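# Place the bench's graduated cylinder upright in the cart's top tray

## Task

Take the graduated cylinder that sits on the bench with shelves and leave it standing upright in the cart's top tray, with its foot on the tray floor rather than on another cylinder's foot; any other cylinders must also still be standing in the tray at the end. No cylinder may tip over or reach the room's floor, and none may drop more than a few centimetres or be knocked hard, since glass that breaks fails the task. Release the cylinder and move the robot away afterwards; the robot must not fall or finish leaning, and nothing may count as placed if only the robot is holding it there.

## Robot and tools

Robot: a Hello Robot Stretch 4 with one arm. It has an omni-wheel base, a lift on a mast, an arm that telescopes forward, a three-joint wrist (yaw, pitch, roll) and a two-finger gripper. It stands about 1.6 m tall; the base rim lies within 0.23 m of the base origin.

Frames: the base frame sits on the floor under the base centre, x forward, y left, z up. hand_pose (link pinch, a point between the open fingertips) is reported in this frame, and the printed value may be slightly off. With all wrist joints at 0 the hand axes line up with the base axes. The odometry frame is the base frame as it was at scene start; base_odometry counts wheel turns only, so slipping shows up as travel. Heading is positive to the left, -3.142 to 3.142.

execute_actions(actions, cameras): actions is a list holding one action or none (an empty list just reports state and images). An action contains "base", "joints" or both, plus optional "pace" and "contact_limits"; alternatively it is {"end_of_arm": "enable_torque"} by itself, which re-powers any wrist or gripper motor that shut off. Everything in an action starts at once and may finish at different times.
- base: exactly one relative command, measured from the base's last reported position. translate_m, metres, -2 to 2, forward positive, no turning. strafe_m, metres, -2 to 2, left positive. rotate_rad, radians, -3.2 to 3.2, counter-clockwise (left) positive.
- joints: absolute targets by name, any subset. lift_m 0 to 1.2 m; arm_m 0 to 0.55 m extension; wrist_yaw_rad -1.134 to 4.276 (0 points forward, positive turns left, 3.14 is folded back, above 3.4 the arm may obstruct); wrist_pitch_rad -1.117 to 4.259 (0 level, 1.57 pointing down); wrist_roll_rad -1.117 to 4.259 (0 puts the fingers level with each other, positive is clockwise seen from behind); gripper_m -0.038 to 0.141, the gap in metres between fingertips (negative presses them together). Targets past a joint range are clipped and reported; any other bad value or unknown key rejects the whole call and nothing moves. Joints or base left out of an action may keep pushing toward earlier targets.
- pace: "slow", "default", "fast" or "max" (base up to 0.1/0.3/0.4/0.6 m/s and 1/2/3/4 rad/s; slower when the lift is above 0.2, down to 0.3 m/s and 1 rad/s at 1.2).
- contact_limits: {"arm_m": value}, 0 (gentlest) to 0.75, default 0.5; the arm halts on contact above this.
- cameras: list drawn from head_camera, head_left_camera, head_right_camera, wrist_camera, all; null or omitted gives all, [] gives none.
One action runs at most 15 s. Once a result reports a stop, the remaining execute_actions, wait and finished_scene calls in that same reply are skipped.

wait(seconds 0 to 10): passes time without new commands and returns state and images. zoom_image(camera, region [x0,y0,x1,y1] pixels, at most 504x504) enlarges part of that camera's latest image. read_manual gives licence texts only. finished_scene(scene) ends the numbered scene for good and reports success; its result states the next scene's task.

Cameras: head_camera at the mast top looks forward and down (turn the base to aim it). head_left_camera and head_right_camera are fisheyes looking more steeply down and show the base and arm. wrist_camera looks along the fingers, fingertips near the bottom of its picture.

Result lines: base_status and joint_status report how each motion ended. "done" means reached (for the base, wheels turned the full amount even if slipping). "off_target" means it stopped short and may still push. "contact_stop_at_<key>" means it hit something; lift, arm or wheels then go slack (a slack lift may sink under load). "limit_stop_at_<name>" is a built-in limit; "limit_stop_at_tilt" means a lean over 6 degrees, and lift, arm and wheels stop taking commands until it eases. "limit_stop_at_own_body" is self-collision, likely with the gripper tilted up (pitch below -0.2) and rolled (roll below -0.4 or above 4); move away from the body. "torque_fault": a wrist or gripper motor overloaded and went limp; send enable_torque. on_its_own lists what was not commanded; "held at" is the held target, not the position. lidar_m: 12 distances in metres, 30-degree sectors starting straight ahead and going counter-clockwise (4th left, 7th behind, 10th right); "-" means nothing seen or nearer than 0.25 m; glass is often missed. wrist_depth_mm: 7x7 grid of median depths, 100 to 2000 mm, glass omitted. turned_by_wheels versus turned_by_imu differing by over about 0.1 rad suggests a collision or slip. base_tilt in degrees (forward and right positive, with a fixed error up to about 1.5). motor_effort is percent of maximum, with the peak of the last action in brackets; wheel positive means turning right; a load in a level gripper shifts wrist pitch effort.

Gripping: command gripper_m below the object width; tighter squeezes harder and pulls the object up to a third of the shortfall toward the wrist. Reading and status do not prove a hold; watch gripper effort. Fingertips pressed on a surface can jam; raise the lift.

Start: lift_m 0.4 with wrist_yaw_rad 0 in one action unfolds the wrist. Cautions: the cylinders are glass, so lower gently, set down with the foot clear of other cylinders, use low arm contact limits near objects, avoid turning or driving with over 1 kg held and arm_m above 0.2, avoid strong pushes or pulls with the gripper high, open and retreat before finishing. Loose objects may occasionally get nudged.

Each tool is called after ">>>" as name(argument=value, ...) on one line, values as JSON.

## Session

>>> execute_actions(actions=[])

Scene clock: 0.00 s.
base_odometry: x=+0.000 y=+0.000 heading=+0.000 (m, m, rad; odometry frame)
turned_by_wheels: +0.000 (rad since the last result)
turned_by_imu: +0.000 (rad since the last result)
base_tilt: forward=-0.3 right=+0.1 (deg)
lidar_m: 1.49 1.93 1.83 1.88 1.78 1.65 1.41 1.64 1.59 1.64 2.21 1.45
base_status: not commanded
joint_positions: lift_m=+0.133 arm_m=+0.002 wrist_yaw_rad=+3.188 wrist_pitch_rad=-0.004 wrist_roll_rad=+0.015 gripper_m=+0.057
joint_status: not commanded
motor_effort: lift_m=+18 arm_m=+0 wrist_yaw_rad=-1 wrist_pitch_rad=-8 wrist_roll_rad=-2 gripper_m=-2 wheel_0=+1 wheel_1=+0 wheel_2=+0 (%)
hand_pose: x=-0.1191 y=+0.0738 z=+0.3126 quat_wxyz=(-0.023, +0.002, +0.007, +1.000) (m; base frame)
wrist_depth_mm: - 141 - - 1756 1661 1499 / - 133 164 1983 1863 1618 1464 / - 115 138 1921 1863 1618 1464 / - 123 156 1921 1756 1576 1430 / 138 137 - 1863 1756 1618 1464 / 227 1661 1255 1499 218 1430 1336 / 224 1008 194 878 798 878 866
pictures: head_camera, head_left_camera, head_right_camera, wrist_camera
Images, in order (width x height): head_camera 420x560, head_left_camera 420x672, head_right_camera 420x672, wrist_camera 616x392.

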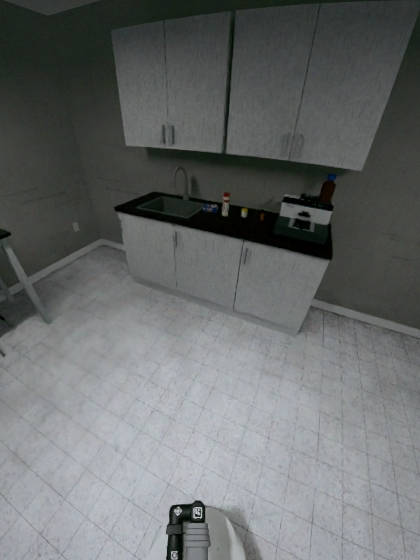

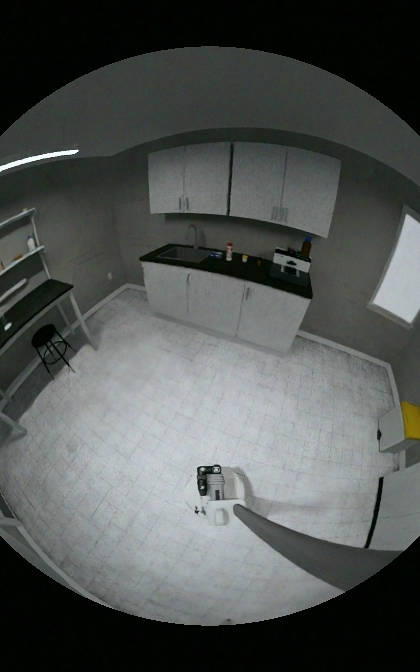

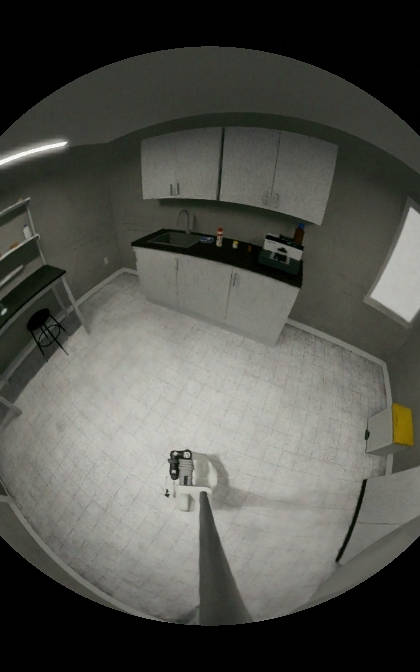

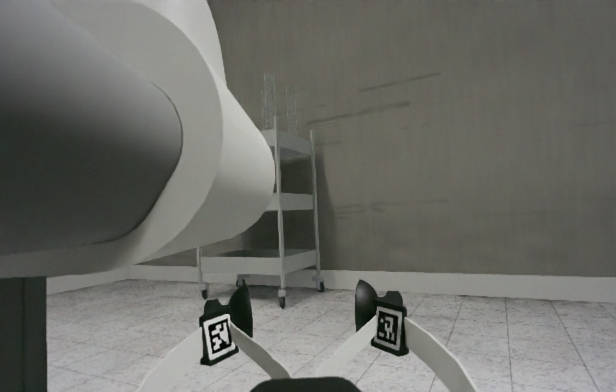

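Cart is behind. Bench is on the left.

>>> execute_actions(actions=[{"base":{"rotate_rad":1.4},"joints":{"lift_m":0.9,"wrist_yaw_rad":0,"gripper_m":0.12}}])

Scene clock: 5.67 s.
base_odometry: x=+0.000 y=+0.000 heading=+1.399 (m, m, rad; odometry frame)
turned_by_wheels: +1.399 (rad since the last result)
turned_by_imu: +1.387 (rad since the last result)
base_tilt: forward=-0.4 right=+0.2 (deg)
lidar_m: 1.85 1.93 1.63 1.39 1.45 1.62 1.63 1.90 1.48 1.46 1.70 1.83
base_status: done
joint_positions: lift_m=+0.900 arm_m=+0.002 wrist_yaw_rad=+0.000 wrist_pitch_rad=-0.004 wrist_roll_rad=+0.015 gripper_m=+0.120
joint_status: all done
motor_effort: lift_m=+21(24) arm_m=+0(0) wrist_yaw_rad=-1(8) wrist_pitch_rad=-9(9) wrist_roll_rad=-2(2) gripper_m=+1(2) wheel_0=-6(13) wheel_1=-2(9) wheel_2=-3(12) (%)
hand_pose: x=+0.4617 y=-0.0874 z=+1.0791 quat_wxyz=(+1.000, +0.007, -0.002, +0.000) (m; base frame)
wrist_depth_mm: 1921 - - - - - - / 1921 - - - - - - / 1983 - - - - - - / 1863 - - - - - - / 1863 - - - - 1756 - / 1808 - - - - - - / 1863 - - 151 - - -
pictures: head_camera, head_left_camera, head_right_camera, wrist_camera
Images, in order (width x height): head_camera 420x560, head_left_camera 420x672, head_right_camera 420x672, wrist_camera 616x392.

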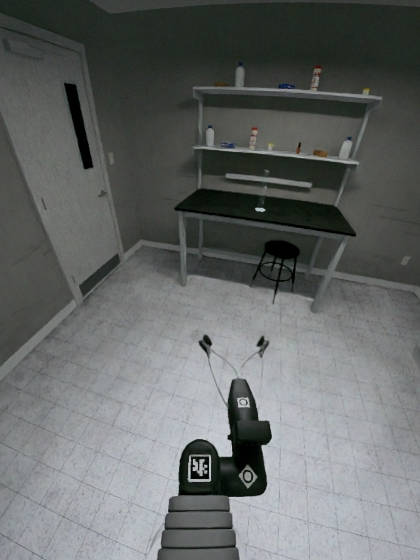

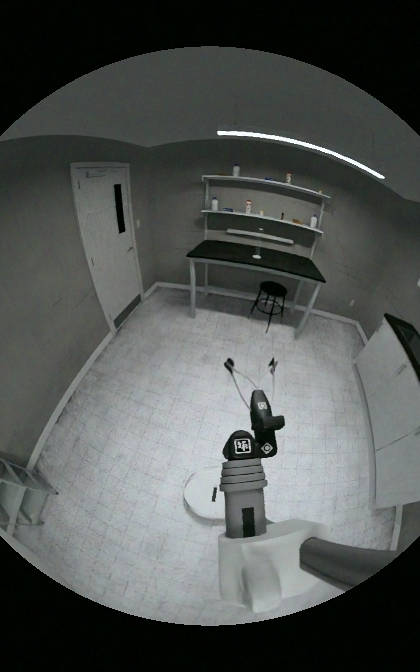

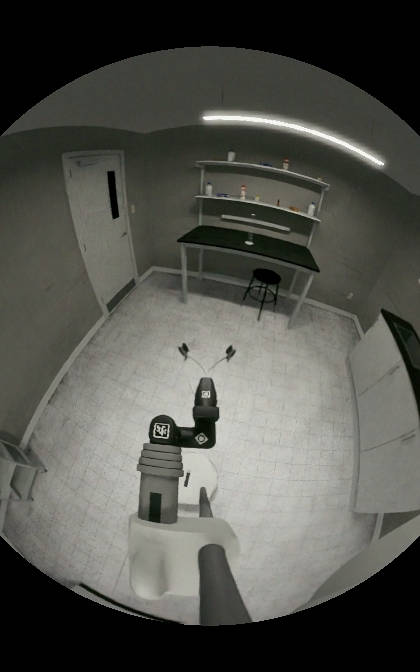

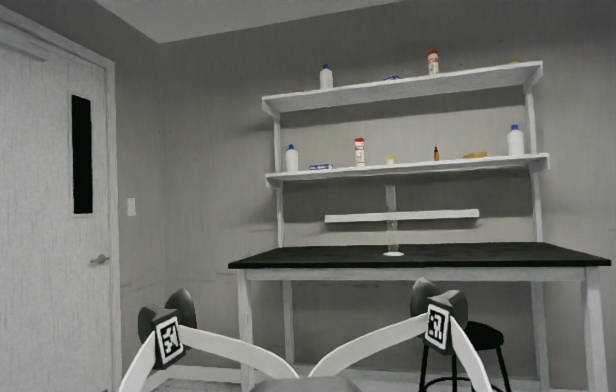

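>>> execute_actions(actions=[{"base":{"translate_m":0.6},"joints":{"lift_m":0.95}}])

>>> execute_actions(actions=[{"base":{"strafe_m":-0.25}}])

Scene clock: 14.80 s.
base_odometry: x=+0.102 y=+0.591 heading=+1.400 (m, m, rad; odometry frame)
turned_by_wheels: +0.001 (rad since the last result)
turned_by_imu: +0.001 (rad since the last result)
base_tilt: forward=-0.4 right=+0.2 (deg)
lidar_m: 1.26 1.71 1.49 1.50 1.67 2.22 2.21 2.55 1.60 1.60 1.48 1.25
base_status: done
joint_positions: lift_m=+0.950 arm_m=+0.002 wrist_yaw_rad=+0.000 wrist_pitch_rad=-0.004 wrist_roll_rad=+0.015 gripper_m=+0.120
joint_status: all done
motor_effort: lift_m=+20(25) arm_m=+0(0) wrist_yaw_rad=-1(1) wrist_pitch_rad=-7(9) wrist_roll_rad=-2(3) gripper_m=-1(0) wheel_0=+7(11) wheel_1=+5(9) wheel_2=-2(12) (%)
hand_pose: x=+0.4616 y=-0.0874 z=+1.1292 quat_wxyz=(+1.000, +0.007, -0.002, +0.000) (m; base frame)
wrist_depth_mm: 1708 - - 1983 1808 1537 1537 / 1708 - - 1921 1808 1756 1618 / 1756 - - 1983 1808 1708 1618 / 1661 - - 1921 1808 1708 1618 / 1618 - - 1921 1808 1756 1618 / 1661 - 1182 1138 1025 991 991 / 1618 - 1921 150 1756 1708 1576
pictures: head_camera, head_left_camera, head_right_camera, wrist_camera
Images, in order (width x height): head_camera 420x560, head_left_camera 420x672, head_right_camera 420x672, wrist_camera 616x392.

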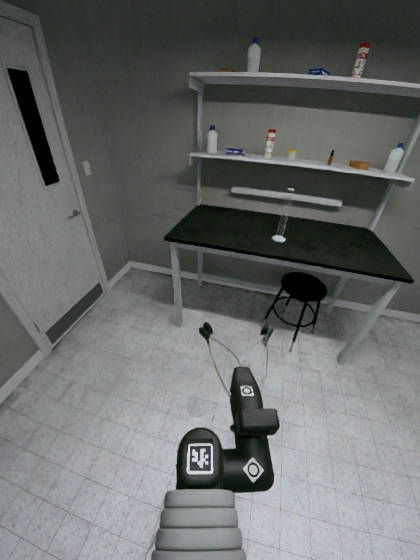

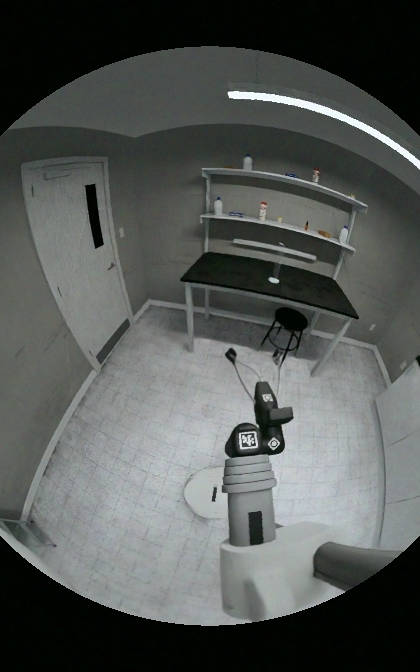

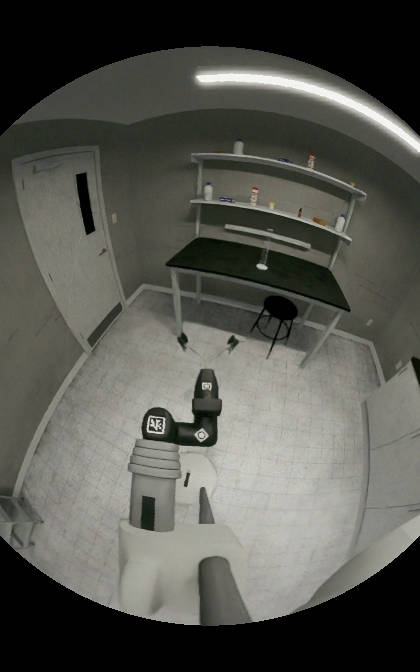

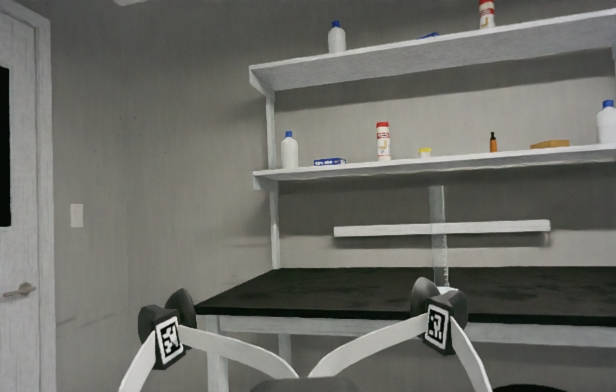

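Scene clock: 16.93 s.
base_odometry: x=+0.348 y=+0.549 heading=+1.400 (m, m, rad; odometry frame)
turned_by_wheels: +0.000 (rad since the last result)
turned_by_imu: +0.000 (rad since the last result)
base_tilt: forward=-0.4 right=+0.1 (deg)
lidar_m: 1.19 1.40 1.73 1.75 1.87 2.27 2.27 1.64 1.39 1.36 1.61 1.19
base_status: done
joint_positions: lift_m=+0.950 arm_m=+0.002 wrist_yaw_rad=+0.000 wrist_pitch_rad=-0.004 wrist_roll_rad=+0.015 gripper_m=+0.120
joint_status: not commanded
motor_effort: lift_m=+20(20) arm_m=+0(0) wrist_yaw_rad=-1(1) wrist_pitch_rad=-9(9) wrist_roll_rad=-2(2) gripper_m=+1(2) wheel_0=+6(15) wheel_1=-2(12) wheel_2=+0(1) (%)
hand_pose: x=+0.4616 y=-0.0874 z=+1.1292 quat_wxyz=(+1.000, +0.007, -0.002, +0.000) (m; base frame)
wrist_depth_mm: - - 1983 1808 1756 1499 1576 / - - 1983 1863 1756 1661 1576 / - - 1983 1921 1756 1708 1576 / 1921 - 1983 1863 1808 1661 1618 / 1921 - - 1863 1808 1661 1576 / 1921 - 1138 1060 960 904 976 / 1921 - 1921 150 1756 1618 1430
pictures: head_camera, head_left_camera, head_right_camera, wrist_camera
Images, in order (width x height): head_camera 420x560, head_left_camera 420x672, head_right_camera 420x672, wrist_camera 616x392.

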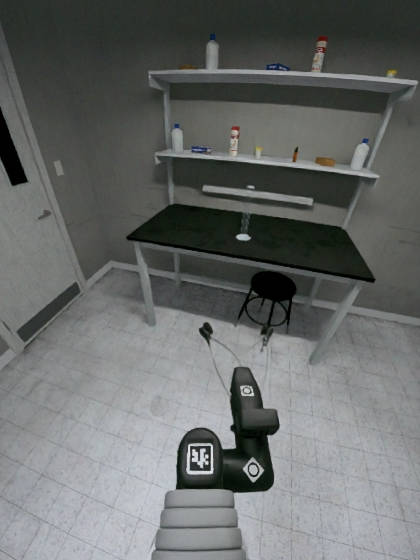

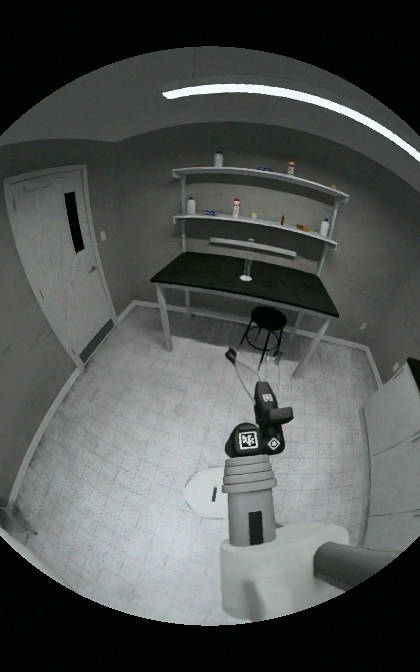

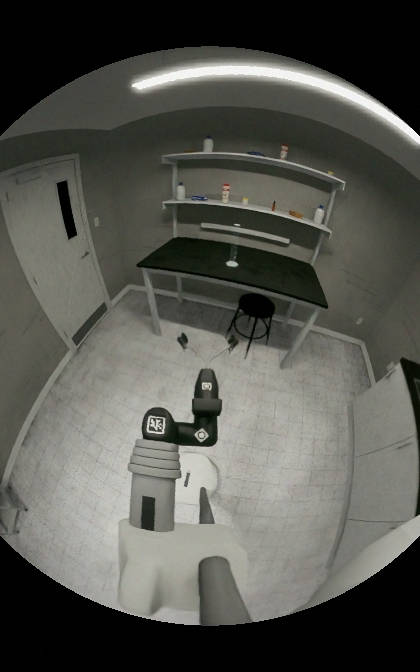

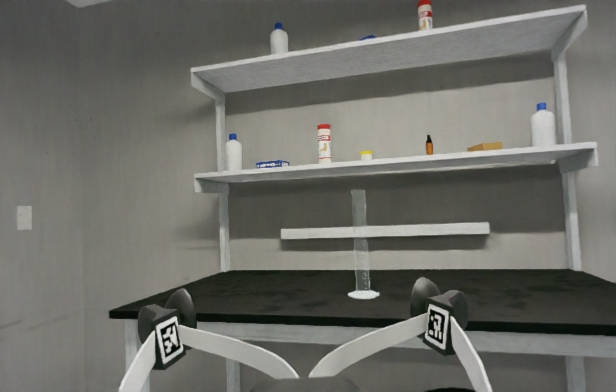

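>>> execute_actions(actions=[{"base":{"strafe_m":-0.17},"joints":{"lift_m":0.9}}], cameras=[])

>>> execute_actions(actions=[{"base":{"translate_m":0.4},"joints":{"arm_m":0.2}}], cameras=["head_camera","wrist_camera"])

Scene clock: 26.17 s.
base_odometry: x=+0.516 y=+0.520 heading=+1.401 (m, m, rad; odometry frame)
turned_by_wheels: +0.000 (rad since the last result)
turned_by_imu: +0.000 (rad since the last result)
base_tilt: forward=-0.4 right=+0.1 (deg)
lidar_m: 1.15 1.36 1.90 1.91 2.01 2.31 2.32 1.42 1.19 1.20 1.42 1.15
base_status: done
joint_positions: lift_m=+0.900 arm_m=+0.002 wrist_yaw_rad=+0.000 wrist_pitch_rad=-0.004 wrist_roll_rad=+0.015 gripper_m=+0.120
joint_status: all done
motor_effort: lift_m=+15(18) arm_m=+0(0) wrist_yaw_rad=-1(0) wrist_pitch_rad=-9(10) wrist_roll_rad=-1(2) gripper_m=+1(1) wheel_0=+6(14) wheel_1=-1(11) wheel_2=+0(0) (%)
hand_pose: x=+0.4616 y=-0.0874 z=+1.0796 quat_wxyz=(+1.000, +0.007, -0.002, +0.000) (m; base frame)
wrist_depth_mm: - - 1983 1808 1576 1430 1576 / - - 1983 1863 1708 1618 1537 / - - 1921 1863 1808 1576 1537 / - - 1921 1863 1708 1618 1537 / - - 1921 1808 1708 1576 1537 / - 1160 1060 1008 931 878 854 / 1983 1921 1863 151 1708 1576 1499
pictures: none
No camera images: the call's "cameras" was empty. Leave "cameras" out to get every camera's image.

Scene clock: 28.97 s.
base_odometry: x=+0.583 y=+0.914 heading=+1.401 (m, m, rad; odometry frame)
turned_by_wheels: +0.000 (rad since the last result)
turned_by_imu: +0.001 (rad since the last result)
base_tilt: forward=-0.3 right=+0.1 (deg)
lidar_m: 0.75 0.88 1.80 1.77 2.11 2.69 2.70 1.52 1.31 1.31 0.85 0.76
base_status: done
joint_positions: lift_m=+0.900 arm_m=+0.199 wrist_yaw_rad=+0.000 wrist_pitch_rad=-0.004 wrist_roll_rad=+0.015 gripper_m=+0.120
joint_status: all done
motor_effort: lift_m=+15(15) arm_m=+7(6) wrist_yaw_rad=-1(1) wrist_pitch_rad=-7(9) wrist_roll_rad=-2(3) gripper_m=-3(1) wheel_0=+5(10) wheel_1=+2(9) wheel_2=-3(13) (%)
hand_pose: x=+0.6582 y=-0.0874 z=+1.0796 quat_wxyz=(+1.000, +0.007, -0.002, +0.000) (m; base frame)
wrist_depth_mm: 1537 1366 1308 1229 1160 1098 1025 / 1499 1366 1281 1182 1138 854 798 / 1537 1118 1118 1182 1118 1098 1008 / 1499 1308 1308 1229 1118 1060 1008 / 1537 1366 1308 1160 1138 1060 1008 / 1397 976 904 866 759 741 778 / 603 517 500 150 508 488 517
pictures: head_camera, wrist_camera
Images, in order (width x height): head_camera 420x560, wrist_camera 616x392.

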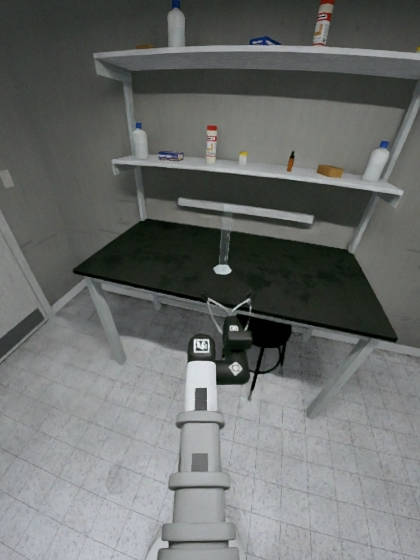

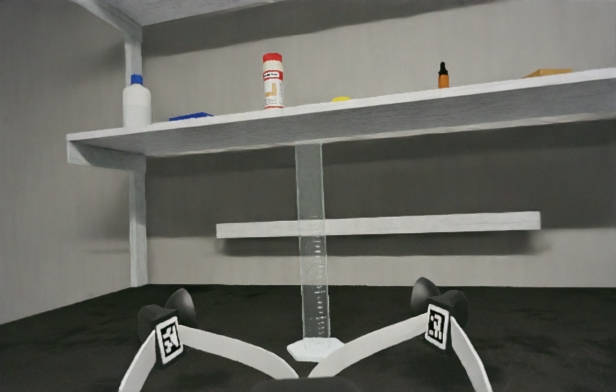

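>>> execute_actions(actions=[{"base":{"strafe_m":-0.015},"joints":{"arm_m":0.5,"lift_m":0.86},"pace":"slow"}], cameras=["head_camera","wrist_camera"])

Scene clock: 37.40 s.
base_odometry: x=+0.598 y=+0.911 heading=+1.401 (m, m, rad; odometry frame)
turned_by_wheels: +0.000 (rad since the last result)
turned_by_imu: -0.001 (rad since the last result)
base_tilt: forward=-0.4 right=+0.2 (deg)
lidar_m: 0.74 0.90 1.80 1.82 2.10 2.71 2.69 1.54 1.30 1.30 0.86 0.75
base_status: done
joint_positions: lift_m=+0.860 arm_m=+0.499 wrist_yaw_rad=+0.000 wrist_pitch_rad=-0.004 wrist_roll_rad=+0.015 gripper_m=+0.120
joint_status: all done
motor_effort: lift_m=+15(19) arm_m=+7(8) wrist_yaw_rad=-1(1) wrist_pitch_rad=-10(9) wrist_roll_rad=-1(2) gripper_m=+1(1) wheel_0=+8(10) wheel_1=-6(9) wheel_2=+0(4) (%)
hand_pose: x=+0.9582 y=-0.0874 z=+1.0396 quat_wxyz=(+1.000, +0.007, -0.002, +0.000) (m; base frame)
wrist_depth_mm: 1118 1025 676 569 549 559 574 / 768 723 750 768 788 788 768 / 976 1008 960 904 842 809 759 / 1078 1042 976 878 831 778 741 / 1078 1008 946 878 831 778 768 / 820 778 741 715 621 597 627 / 492 415 413 150 413 397 421
pictures: head_camera, wrist_camera
Images, in order (width x height): head_camera 420x560, wrist_camera 616x392.

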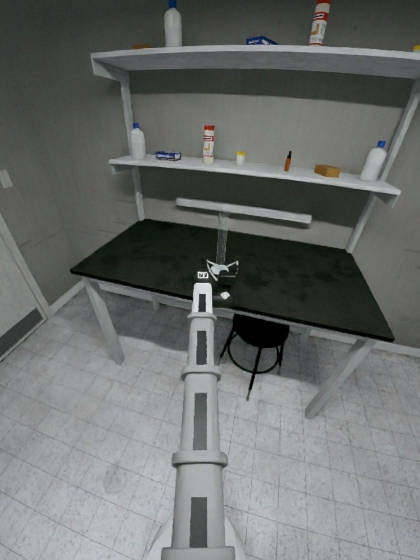

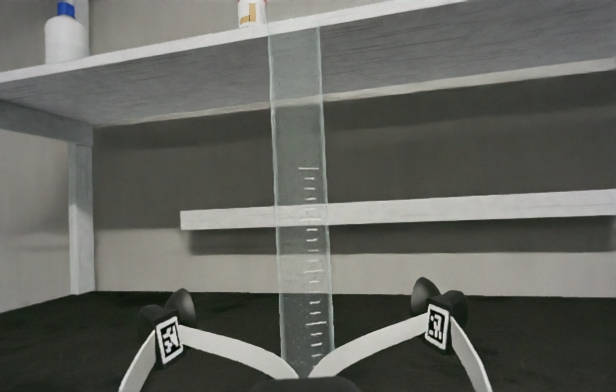

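>>> execute_actions(actions=[{"base":{"translate_m":0.025},"joints":{"arm_m":0.545},"pace":"slow"}], cameras=["head_camera","wrist_camera"])

Scene clock: 42.30 s.
base_odometry: x=+0.602 y=+0.936 heading=+1.402 (m, m, rad; odometry frame)
turned_by_wheels: +0.000 (rad since the last result)
turned_by_imu: +0.000 (rad since the last result)
base_tilt: forward=-0.4 right=+0.1 (deg)
lidar_m: 0.72 0.86 1.78 1.81 2.10 2.72 2.74 1.52 1.32 1.29 0.87 0.73
base_status: done
joint_positions: lift_m=+0.860 arm_m=+0.544 wrist_yaw_rad=+0.000 wrist_pitch_rad=-0.004 wrist_roll_rad=+0.015 gripper_m=+0.120
joint_status: all done
motor_effort: lift_m=+15(15) arm_m=+7(5) wrist_yaw_rad=+0(0) wrist_pitch_rad=-10(10) wrist_roll_rad=-2(2) gripper_m=-2(1) wheel_0=+8(10) wheel_1=+4(7) wheel_2=-6(10) (%)
hand_pose: x=+1.0032 y=-0.0874 z=+1.0396 quat_wxyz=(+1.000, +0.007, -0.002, +0.000) (m; base frame)
wrist_depth_mm: 691 585 535 539 549 564 564 / 715 723 759 768 768 732 707 / 976 946 878 831 778 732 699 / 991 946 878 798 759 691 654 / 1008 917 866 831 759 732 691 / 798 778 741 707 621 597 640 / 488 418 407 150 413 399 424
pictures: head_camera, wrist_camera
Images, in order (width x height): head_camera 420x560, wrist_camera 616x392.

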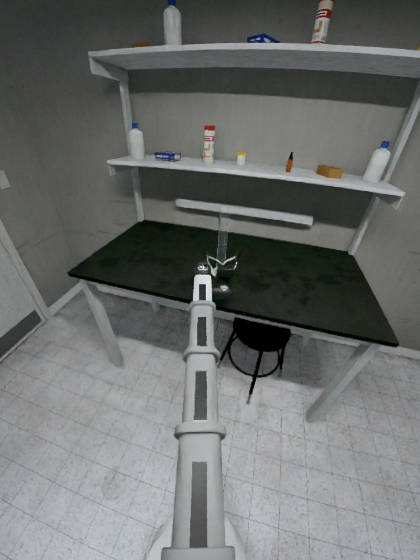

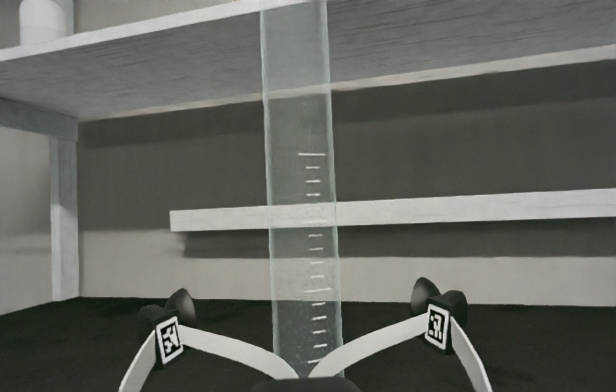

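>>> execute_actions(actions=[{"joints":{"gripper_m":0.0},"pace":"slow"}], cameras=["head_camera","wrist_camera"])

Scene clock: 50.33 s.
base_odometry: x=+0.602 y=+0.936 heading=+1.402 (m, m, rad; odometry frame)
turned_by_wheels: +0.000 (rad since the last result)
turned_by_imu: -0.001 (rad since the last result)
base_tilt: forward=-0.4 right=+0.2 (deg)
lidar_m: 0.73 0.84 1.78 1.81 2.10 2.72 2.72 1.53 1.29 1.31 0.86 0.71
base_status: not commanded
joint_positions: lift_m=+0.860 arm_m=+0.544 wrist_yaw_rad=+0.000 wrist_pitch_rad=-0.004 wrist_roll_rad=+0.015 gripper_m=+0.001
joint_status: all done
motor_effort: lift_m=+15(15) arm_m=+7(7) wrist_yaw_rad=+0(1) wrist_pitch_rad=-9(10) wrist_roll_rad=-2(2) gripper_m=-22(20) wheel_0=+8(7) wheel_1=+4(4) wheel_2=-6(6) (%)
hand_pose: x=+1.0032 y=-0.0874 z=+1.0396 quat_wxyz=(+1.000, +0.007, -0.002, +0.000) (m; base frame)
wrist_depth_mm: 699 574 530 530 549 564 574 / 699 741 750 778 778 732 715 / 976 946 866 820 778 741 699 / 1008 931 878 809 759 676 661 / 1008 931 842 820 768 741 691 / 820 768 668 707 609 661 634 / 488 445 182 445 387 375 418
pictures: head_camera, wrist_camera
Images, in order (width x height): head_camera 420x560, wrist_camera 616x392.

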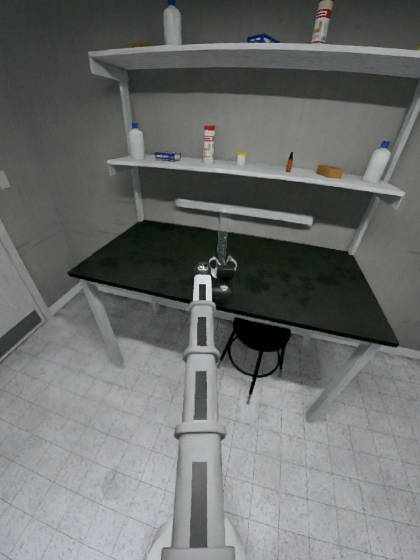

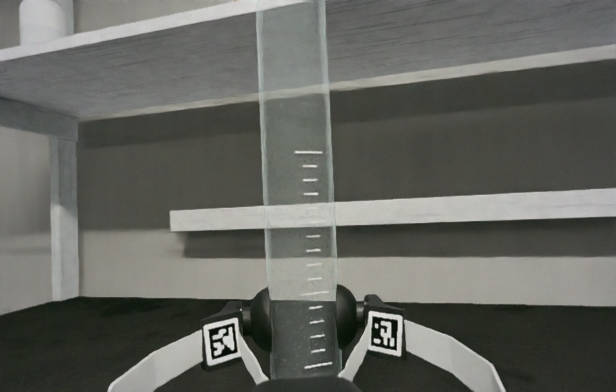

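>>> execute_actions(actions=[{"joints":{"lift_m":0.9},"pace":"slow"}], cameras=["wrist_camera"])

>>> execute_actions(actions=[{"base":{"translate_m":-0.4},"joints":{"arm_m":0.05},"pace":"slow"}], cameras=["wrist_camera"])

>>> execute_actions(actions=[{"base":{"rotate_rad":1.5},"pace":"slow"}])

Scene clock: 57.60 s.
base_odometry: x=+0.602 y=+0.936 heading=+1.402 (m, m, rad; odometry frame)
turned_by_wheels: +0.000 (rad since the last result)
turned_by_imu: -0.001 (rad since the last result)
base_tilt: forward=-0.4 right=+0.1 (deg)
lidar_m: 0.74 0.90 1.79 1.79 2.11 2.72 2.72 1.54 1.29 1.30 0.83 0.73
base_status: not commanded
joint_positions: lift_m=+0.900 arm_m=+0.544 wrist_yaw_rad=+0.000 wrist_pitch_rad=-0.001 wrist_roll_rad=+0.015 gripper_m=+0.001
joint_status: all done
motor_effort: lift_m=+22(26) arm_m=+7(7) wrist_yaw_rad=+0(0) wrist_pitch_rad=-15(17) wrist_roll_rad=-1(1) gripper_m=-21(22) wheel_0=+7(8) wheel_1=+4(4) wheel_2=-6(6) (%)
hand_pose: x=+1.0032 y=-0.0874 z=+1.0783 quat_wxyz=(+1.000, +0.007, -0.001, +0.000) (m; base frame)
wrist_depth_mm: 946 946 603 496 473 484 492 / 661 621 634 668 683 707 699 / 878 946 866 831 778 741 691 / 1008 931 878 820 778 732 691 / 1008 931 866 798 750 715 691 / 976 917 820 788 750 723 691 / 591 530 182 535 462 455 500
pictures: wrist_camera
Images, in order (width x height): wrist_camera 616x392.

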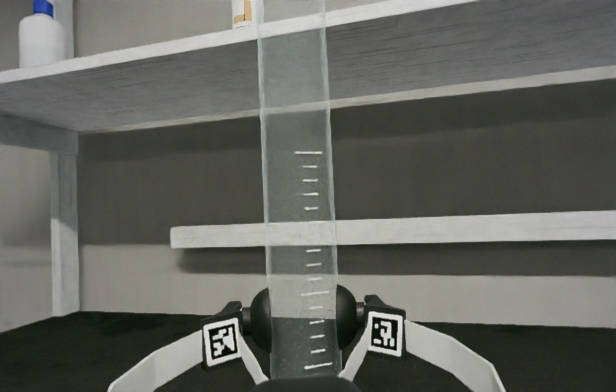

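Scene clock: 63.83 s.
base_odometry: x=+0.534 y=+0.542 heading=+1.401 (m, m, rad; odometry frame)
turned_by_wheels: +0.000 (rad since the last result)
turned_by_imu: -0.002 (rad since the last result)
base_tilt: forward=-0.4 right=+0.2 (deg)
lidar_m: 0.47 1.33 1.90 1.89 2.03 2.35 2.34 1.39 1.21 1.21 1.41 1.11
base_status: done
joint_positions: lift_m=+0.900 arm_m=+0.051 wrist_yaw_rad=+0.000 wrist_pitch_rad=-0.001 wrist_roll_rad=+0.015 gripper_m=+0.001
joint_status: all done
motor_effort: lift_m=+22(22) arm_m=-7(8) wrist_yaw_rad=-1(1) wrist_pitch_rad=-18(17) wrist_roll_rad=-1(2) gripper_m=-21(22) wheel_0=-7(9) wheel_1=-4(7) wheel_2=+6(10) (%)
hand_pose: x=+0.5106 y=-0.0874 z=+1.0783 quat_wxyz=(+1.000, +0.007, -0.001, +0.000) (m; base frame)
wrist_depth_mm: - - 1863 1661 1430 1499 1464 / - 1983 1808 1756 1618 1537 1464 / - 1983 1863 1756 1618 1576 1430 / - - 1921 1708 1661 1576 1464 / - 1921 1808 1708 1618 1537 1499 / - 1078 946 917 831 809 788 / 1983 1921 182 1708 1537 820 1397
pictures: wrist_camera
Images, in order (width x height): wrist_camera 616x392.

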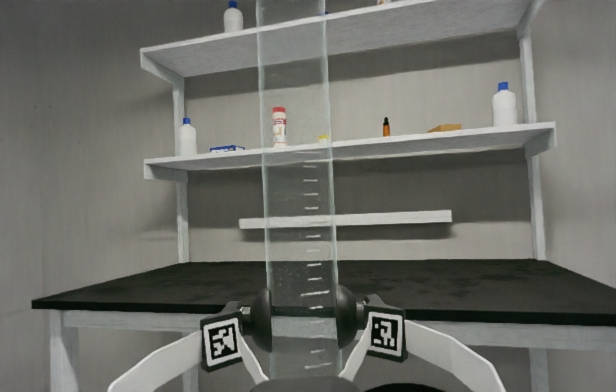

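Scene clock: 66.60 s.
base_odometry: x=+0.534 y=+0.542 heading=+2.900 (m, m, rad; odometry frame)
turned_by_wheels: +1.499 (rad since the last result)
turned_by_imu: +1.486 (rad since the last result)
base_tilt: forward=-0.4 right=+0.1 (deg)
lidar_m: 0.45 2.04 2.33 2.34 1.48 1.22 1.21 1.36 1.12 1.12 1.28 1.93
base_status: done
joint_positions: lift_m=+0.900 arm_m=+0.051 wrist_yaw_rad=+0.000 wrist_pitch_rad=-0.001 wrist_roll_rad=+0.015 gripper_m=+0.001
joint_status: not commanded
motor_effort: lift_m=+21(21) arm_m=-7(7) wrist_yaw_rad=+0(2) wrist_pitch_rad=-17(16) wrist_roll_rad=-3(2) gripper_m=-21(22) wheel_0=-7(12) wheel_1=-3(7) wheel_2=-4(9) (%)
hand_pose: x=+0.5106 y=-0.0874 z=+1.0783 quat_wxyz=(+1.000, +0.007, -0.001, +0.000) (m; base frame)
wrist_depth_mm: 1983 1863 1808 1756 1618 1576 1499 / 1983 1921 1863 1756 1618 1537 1537 / 1983 1863 1863 1708 1661 1576 1537 / 1921 1863 1808 1708 1661 1618 1537 / 1921 1863 1808 1661 1618 1537 1464 / 1863 1863 1863 1661 1576 1499 1430 / 1863 1863 181 1661 1618 1499 1499
pictures: head_camera, head_left_camera, head_right_camera, wrist_camera
Images, in order (width x height): head_camera 420x560, head_left_camera 420x672, head_right_camera 420x672, wrist_camera 616x392.

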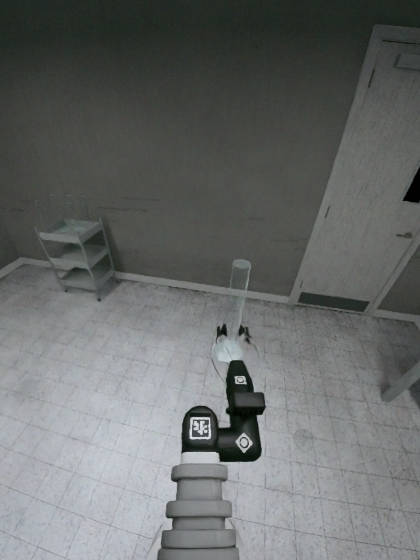

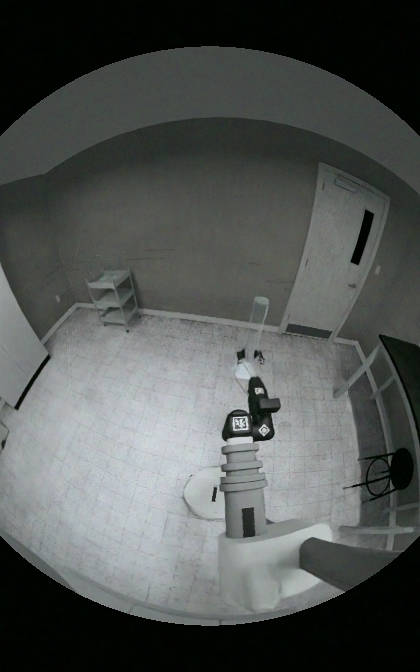

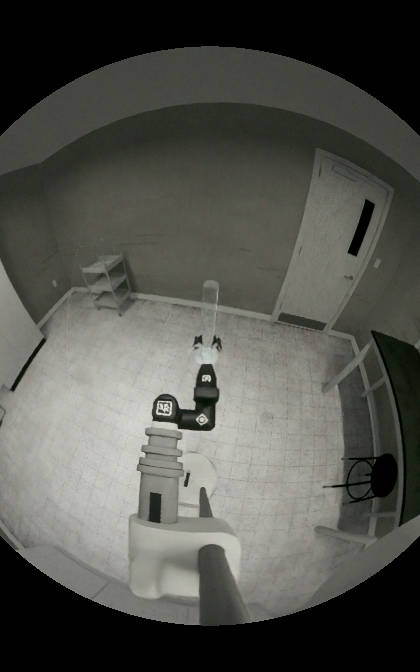

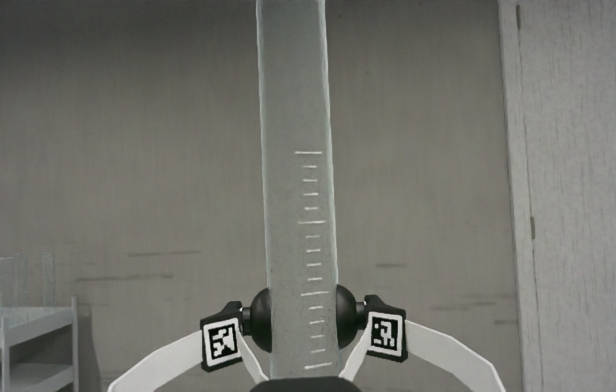

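>>> execute_actions(actions=[{"base":{"strafe_m":1.0}}], cameras=[])

>>> execute_actions(actions=[{"base":{"translate_m":0.5}}])

Scene clock: 74.03 s.
base_odometry: x=+0.295 y=-0.429 heading=+2.900 (m, m, rad; odometry frame)
turned_by_wheels: +0.000 (rad since the last result)
turned_by_imu: -0.002 (rad since the last result)
base_tilt: forward=-0.4 right=+0.1 (deg)
lidar_m: 0.46 1.64 1.36 1.36 1.92 1.62 1.00 1.11 1.85 2.10 2.39 2.11
base_status: done
joint_positions: lift_m=+0.900 arm_m=+0.051 wrist_yaw_rad=+0.000 wrist_pitch_rad=-0.001 wrist_roll_rad=+0.015 gripper_m=+0.001
joint_status: not commanded
motor_effort: lift_m=+20(21) arm_m=-7(7) wrist_yaw_rad=+0(0) wrist_pitch_rad=-17(17) wrist_roll_rad=-2(2) gripper_m=-19(21) wheel_0=-6(13) wheel_1=+1(11) wheel_2=+0(3) (%)
hand_pose: x=+0.5106 y=-0.0874 z=+1.0784 quat_wxyz=(+1.000, +0.007, -0.001, +0.000) (m; base frame)
wrist_depth_mm: - - - 1921 1863 1808 1708 / - - 1983 1921 1863 1756 1756 / - - - 1863 1863 1808 1661 / - - 1983 1921 1808 1808 1708 / - - - 1863 1808 1756 1708 / - - 1576 1921 1863 1808 1661 / - - 181 1808 1808 1708 1618
pictures: none
No camera images: the call's "cameras" was empty. Leave "cameras" out to get every camera's image.

Scene clock: 77.20 s.
base_odometry: x=-0.191 y=-0.310 heading=+2.900 (m, m, rad; odometry frame)
turned_by_wheels: +0.000 (rad since the last result)
turned_by_imu: +0.001 (rad since the last result)
base_tilt: forward=-0.4 right=+0.1 (deg)
lidar_m: 0.46 1.33 1.26 1.24 1.47 2.12 1.53 1.68 2.21 2.20 1.95 1.62
base_status: done
joint_positions: lift_m=+0.900 arm_m=+0.051 wrist_yaw_rad=+0.000 wrist_pitch_rad=-0.001 wrist_roll_rad=+0.015 gripper_m=+0.001
joint_status: not commanded
motor_effort: lift_m=+21(20) arm_m=-6(7) wrist_yaw_rad=-1(1) wrist_pitch_rad=-17(17) wrist_roll_rad=-1(2) gripper_m=-21(22) wheel_0=+5(11) wheel_1=+4(11) wheel_2=-4(14) (%)
hand_pose: x=+0.5105 y=-0.0874 z=+1.0784 quat_wxyz=(+1.000, +0.007, -0.001, +0.000) (m; base frame)
wrist_depth_mm: 1618 1537 1499 1397 1366 1308 1255 / 1576 1537 1464 1430 1336 1308 1229 / 1576 1537 1464 1430 1308 1308 1255 / 1618 1499 1499 1397 1336 1281 1229 / 1618 1576 1499 1397 1336 1255 1205 / 1618 1499 1430 1397 1308 1281 1229 / 1618 1042 181 1336 1336 1229 1205
pictures: head_camera, head_left_camera, head_right_camera, wrist_camera
Images, in order (width x height): head_camera 420x560, head_left_camera 420x672, head_right_camera 420x672, wrist_camera 616x392.

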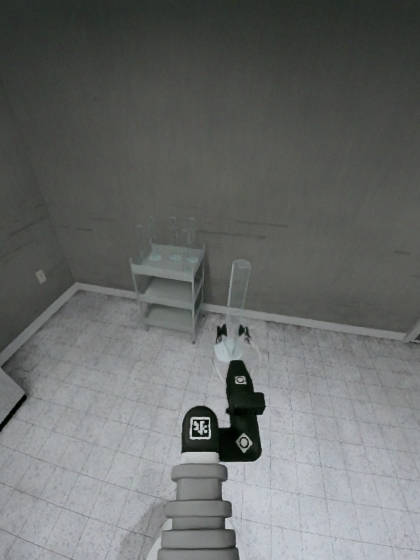

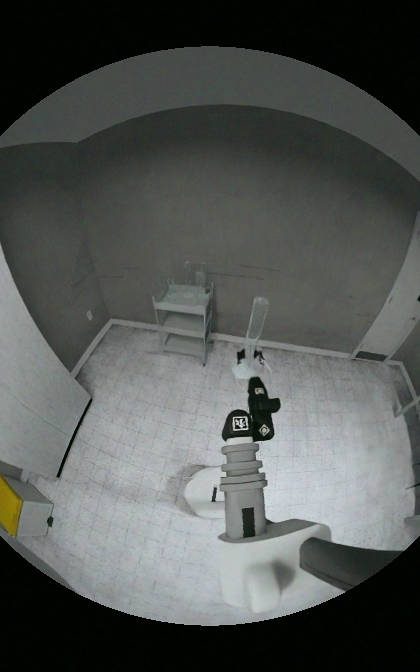

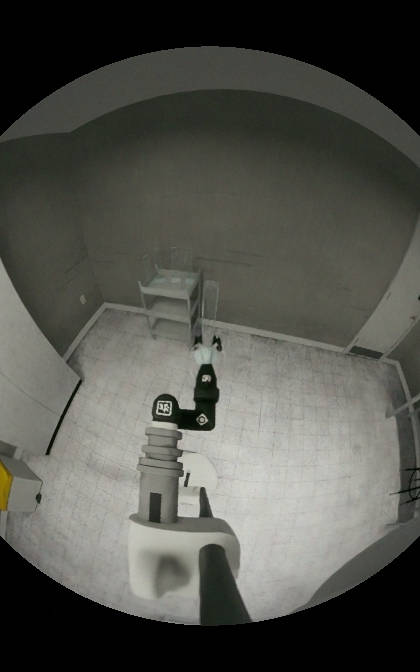

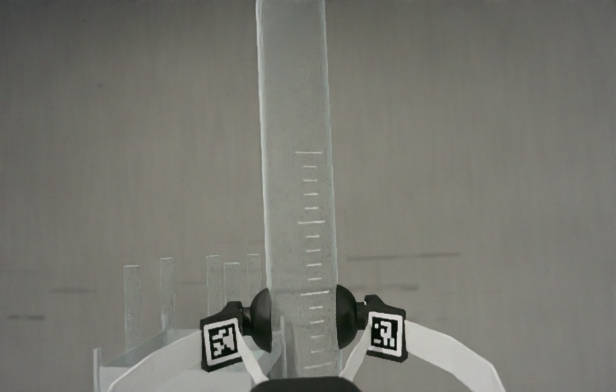

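>>> execute_actions(actions=[{"base":{"strafe_m":0.35}}], cameras=[])

>>> execute_actions(actions=[{"base":{"translate_m":0.25}}], cameras=["head_camera","wrist_camera"])

>>> zoom_image(camera="head_camera", region=[100,180,320,400])

Scene clock: 84.53 s.
base_odometry: x=-0.274 y=-0.649 heading=+2.900 (m, m, rad; odometry frame)
turned_by_wheels: +0.000 (rad since the last result)
turned_by_imu: -0.001 (rad since the last result)
base_tilt: forward=-0.4 right=+0.1 (deg)
lidar_m: 0.46 1.67 0.90 0.92 1.13 2.03 1.53 1.62 2.56 2.54 2.03 1.69
base_status: done
joint_positions: lift_m=+0.900 arm_m=+0.051 wrist_yaw_rad=+0.000 wrist_pitch_rad=-0.001 wrist_roll_rad=+0.015 gripper_m=+0.001
joint_status: not commanded
motor_effort: lift_m=+21(21) arm_m=-7(7) wrist_yaw_rad=+0(2) wrist_pitch_rad=-16(17) wrist_roll_rad=-2(2) gripper_m=-20(20) wheel_0=-5(16) wheel_1=+3(11) wheel_2=+0(3) (%)
hand_pose: x=+0.5105 y=-0.0874 z=+1.0784 quat_wxyz=(+1.000, +0.007, -0.001, +0.000) (m; base frame)
wrist_depth_mm: 1708 1618 1576 1537 1397 1366 1336 / 1708 1618 1576 1464 1464 1336 1308 / 1661 1618 1537 1499 1397 1366 1336 / 1708 1618 1537 1464 1397 1336 1308 / 1661 1661 1537 1499 1366 1308 1336 / 1618 1618 1464 1464 1397 1366 1281 / 1661 1576 182 1025 1008 1308 1255
pictures: none
No camera images: the call's "cameras" was empty. Leave "cameras" out to get every camera's image.

Scene clock: 86.83 s.
base_odometry: x=-0.517 y=-0.590 heading=+2.900 (m, m, rad; odometry frame)
turned_by_wheels: +0.001 (rad since the last result)
turned_by_imu: +0.001 (rad since the last result)
base_tilt: forward=-0.3 right=+0.2 (deg)
lidar_m: 0.45 1.60 0.86 0.85 1.00 2.31 1.78 1.90 2.59 2.59 1.73 1.43
base_status: done
joint_positions: lift_m=+0.900 arm_m=+0.051 wrist_yaw_rad=+0.000 wrist_pitch_rad=-0.001 wrist_roll_rad=+0.015 gripper_m=+0.001
joint_status: not commanded
motor_effort: lift_m=+20(20) arm_m=-6(6) wrist_yaw_rad=+0(1) wrist_pitch_rad=-16(16) wrist_roll_rad=-2(1) gripper_m=-20(20) wheel_0=+7(14) wheel_1=+3(9) wheel_2=-4(13) (%)
hand_pose: x=+0.5105 y=-0.0874 z=+1.0784 quat_wxyz=(+1.000, +0.007, -0.001, +0.000) (m; base frame)
wrist_depth_mm: 1430 1308 1308 1205 1182 1098 1078 / 1397 1336 1281 1229 1138 1098 1078 / 1366 1281 1281 1182 1138 1118 1060 / 1430 1336 1255 1229 1182 1098 1060 / 1397 1281 1255 1182 1160 1098 1078 / 1430 1336 1229 1205 1138 1098 1025 / 1397 1308 181 1078 1008 1060 1060
pictures: head_camera, wrist_camera
Images, in order (width x height): head_camera 420x560, wrist_camera 616x392.

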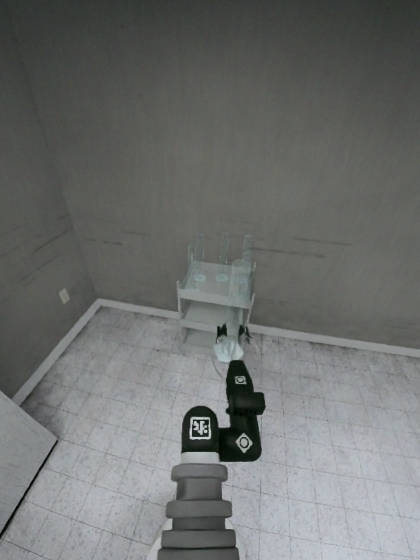

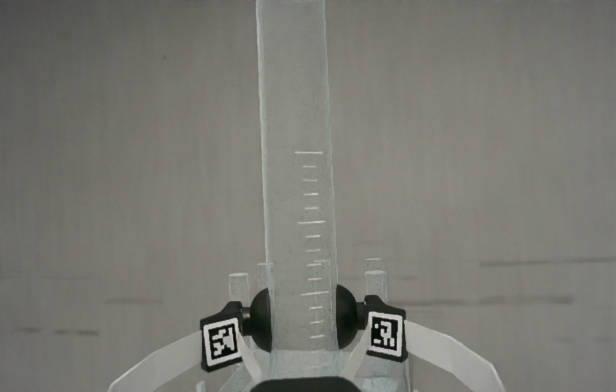

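Region (100, 180, 320, 400) of head_camera's 420x560 image, scaled by 2.291, with more detail than that image has.

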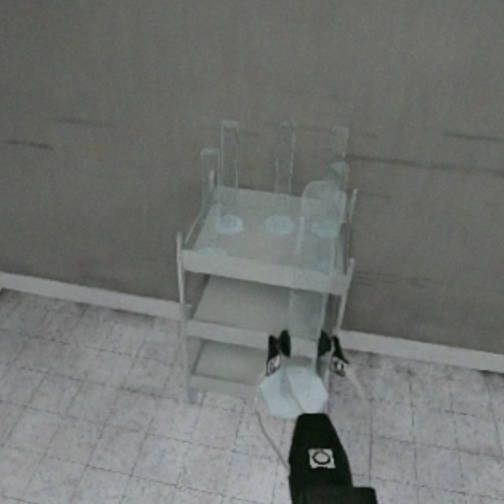

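>>> execute_actions(actions=[{"base":{"translate_m":0.2},"joints":{"wrist_yaw_rad":-0.9},"pace":"slow"}], cameras=["head_camera","head_left_camera"])

>>> zoom_image(camera="head_camera", region=[120,200,340,420])

Scene clock: 94.50 s.
base_odometry: x=-0.711 y=-0.542 heading=+2.901 (m, m, rad; odometry frame)
turned_by_wheels: +0.000 (rad since the last result)
turned_by_imu: +0.000 (rad since the last result)
base_tilt: forward=-0.4 right=+0.2 (deg)
lidar_m: 0.82 1.41 0.84 0.82 0.94 1.57 1.98 2.13 2.66 2.63 0.41 0.36
base_status: done
joint_positions: lift_m=+0.900 arm_m=+0.051 wrist_yaw_rad=-0.900 wrist_pitch_rad=-0.001 wrist_roll_rad=+0.015 gripper_m=+0.001
joint_status: all done
motor_effort: lift_m=+20(20) arm_m=-6(6) wrist_yaw_rad=-1(7) wrist_pitch_rad=-17(17) wrist_roll_rad=-3(3) gripper_m=-20(22) wheel_0=+7(11) wheel_1=+5(7) wheel_2=-5(10) (%)
hand_pose: x=+0.3330 y=-0.2803 z=+1.0784 quat_wxyz=(+0.900, +0.006, -0.004, -0.435) (m; base frame)
wrist_depth_mm: 904 1042 1255 1464 1921 - - / 904 1042 1205 1464 1863 - - / 878 1025 1205 1464 1808 - - / 891 1008 1182 1430 1708 - - / 866 1008 1182 1430 1756 - - / 866 976 1060 1336 1661 - - / 866 931 181 1397 1618 - -
pictures: head_camera, head_left_camera
Images, in order (width x height): head_camera 420x560, head_left_camera 420x672.

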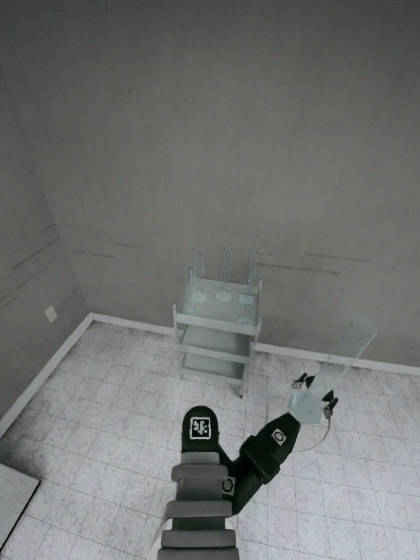

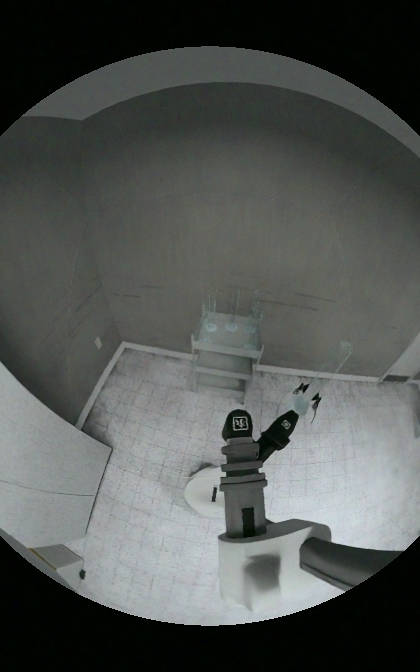

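Region (120, 200, 340, 420) of head_camera's 420x560 image, scaled by 2.291, with more detail than that image has.

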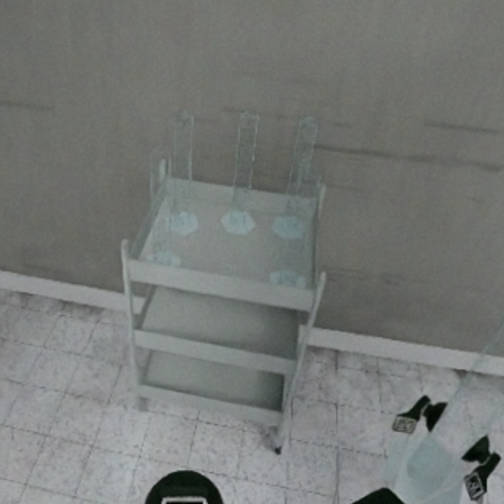

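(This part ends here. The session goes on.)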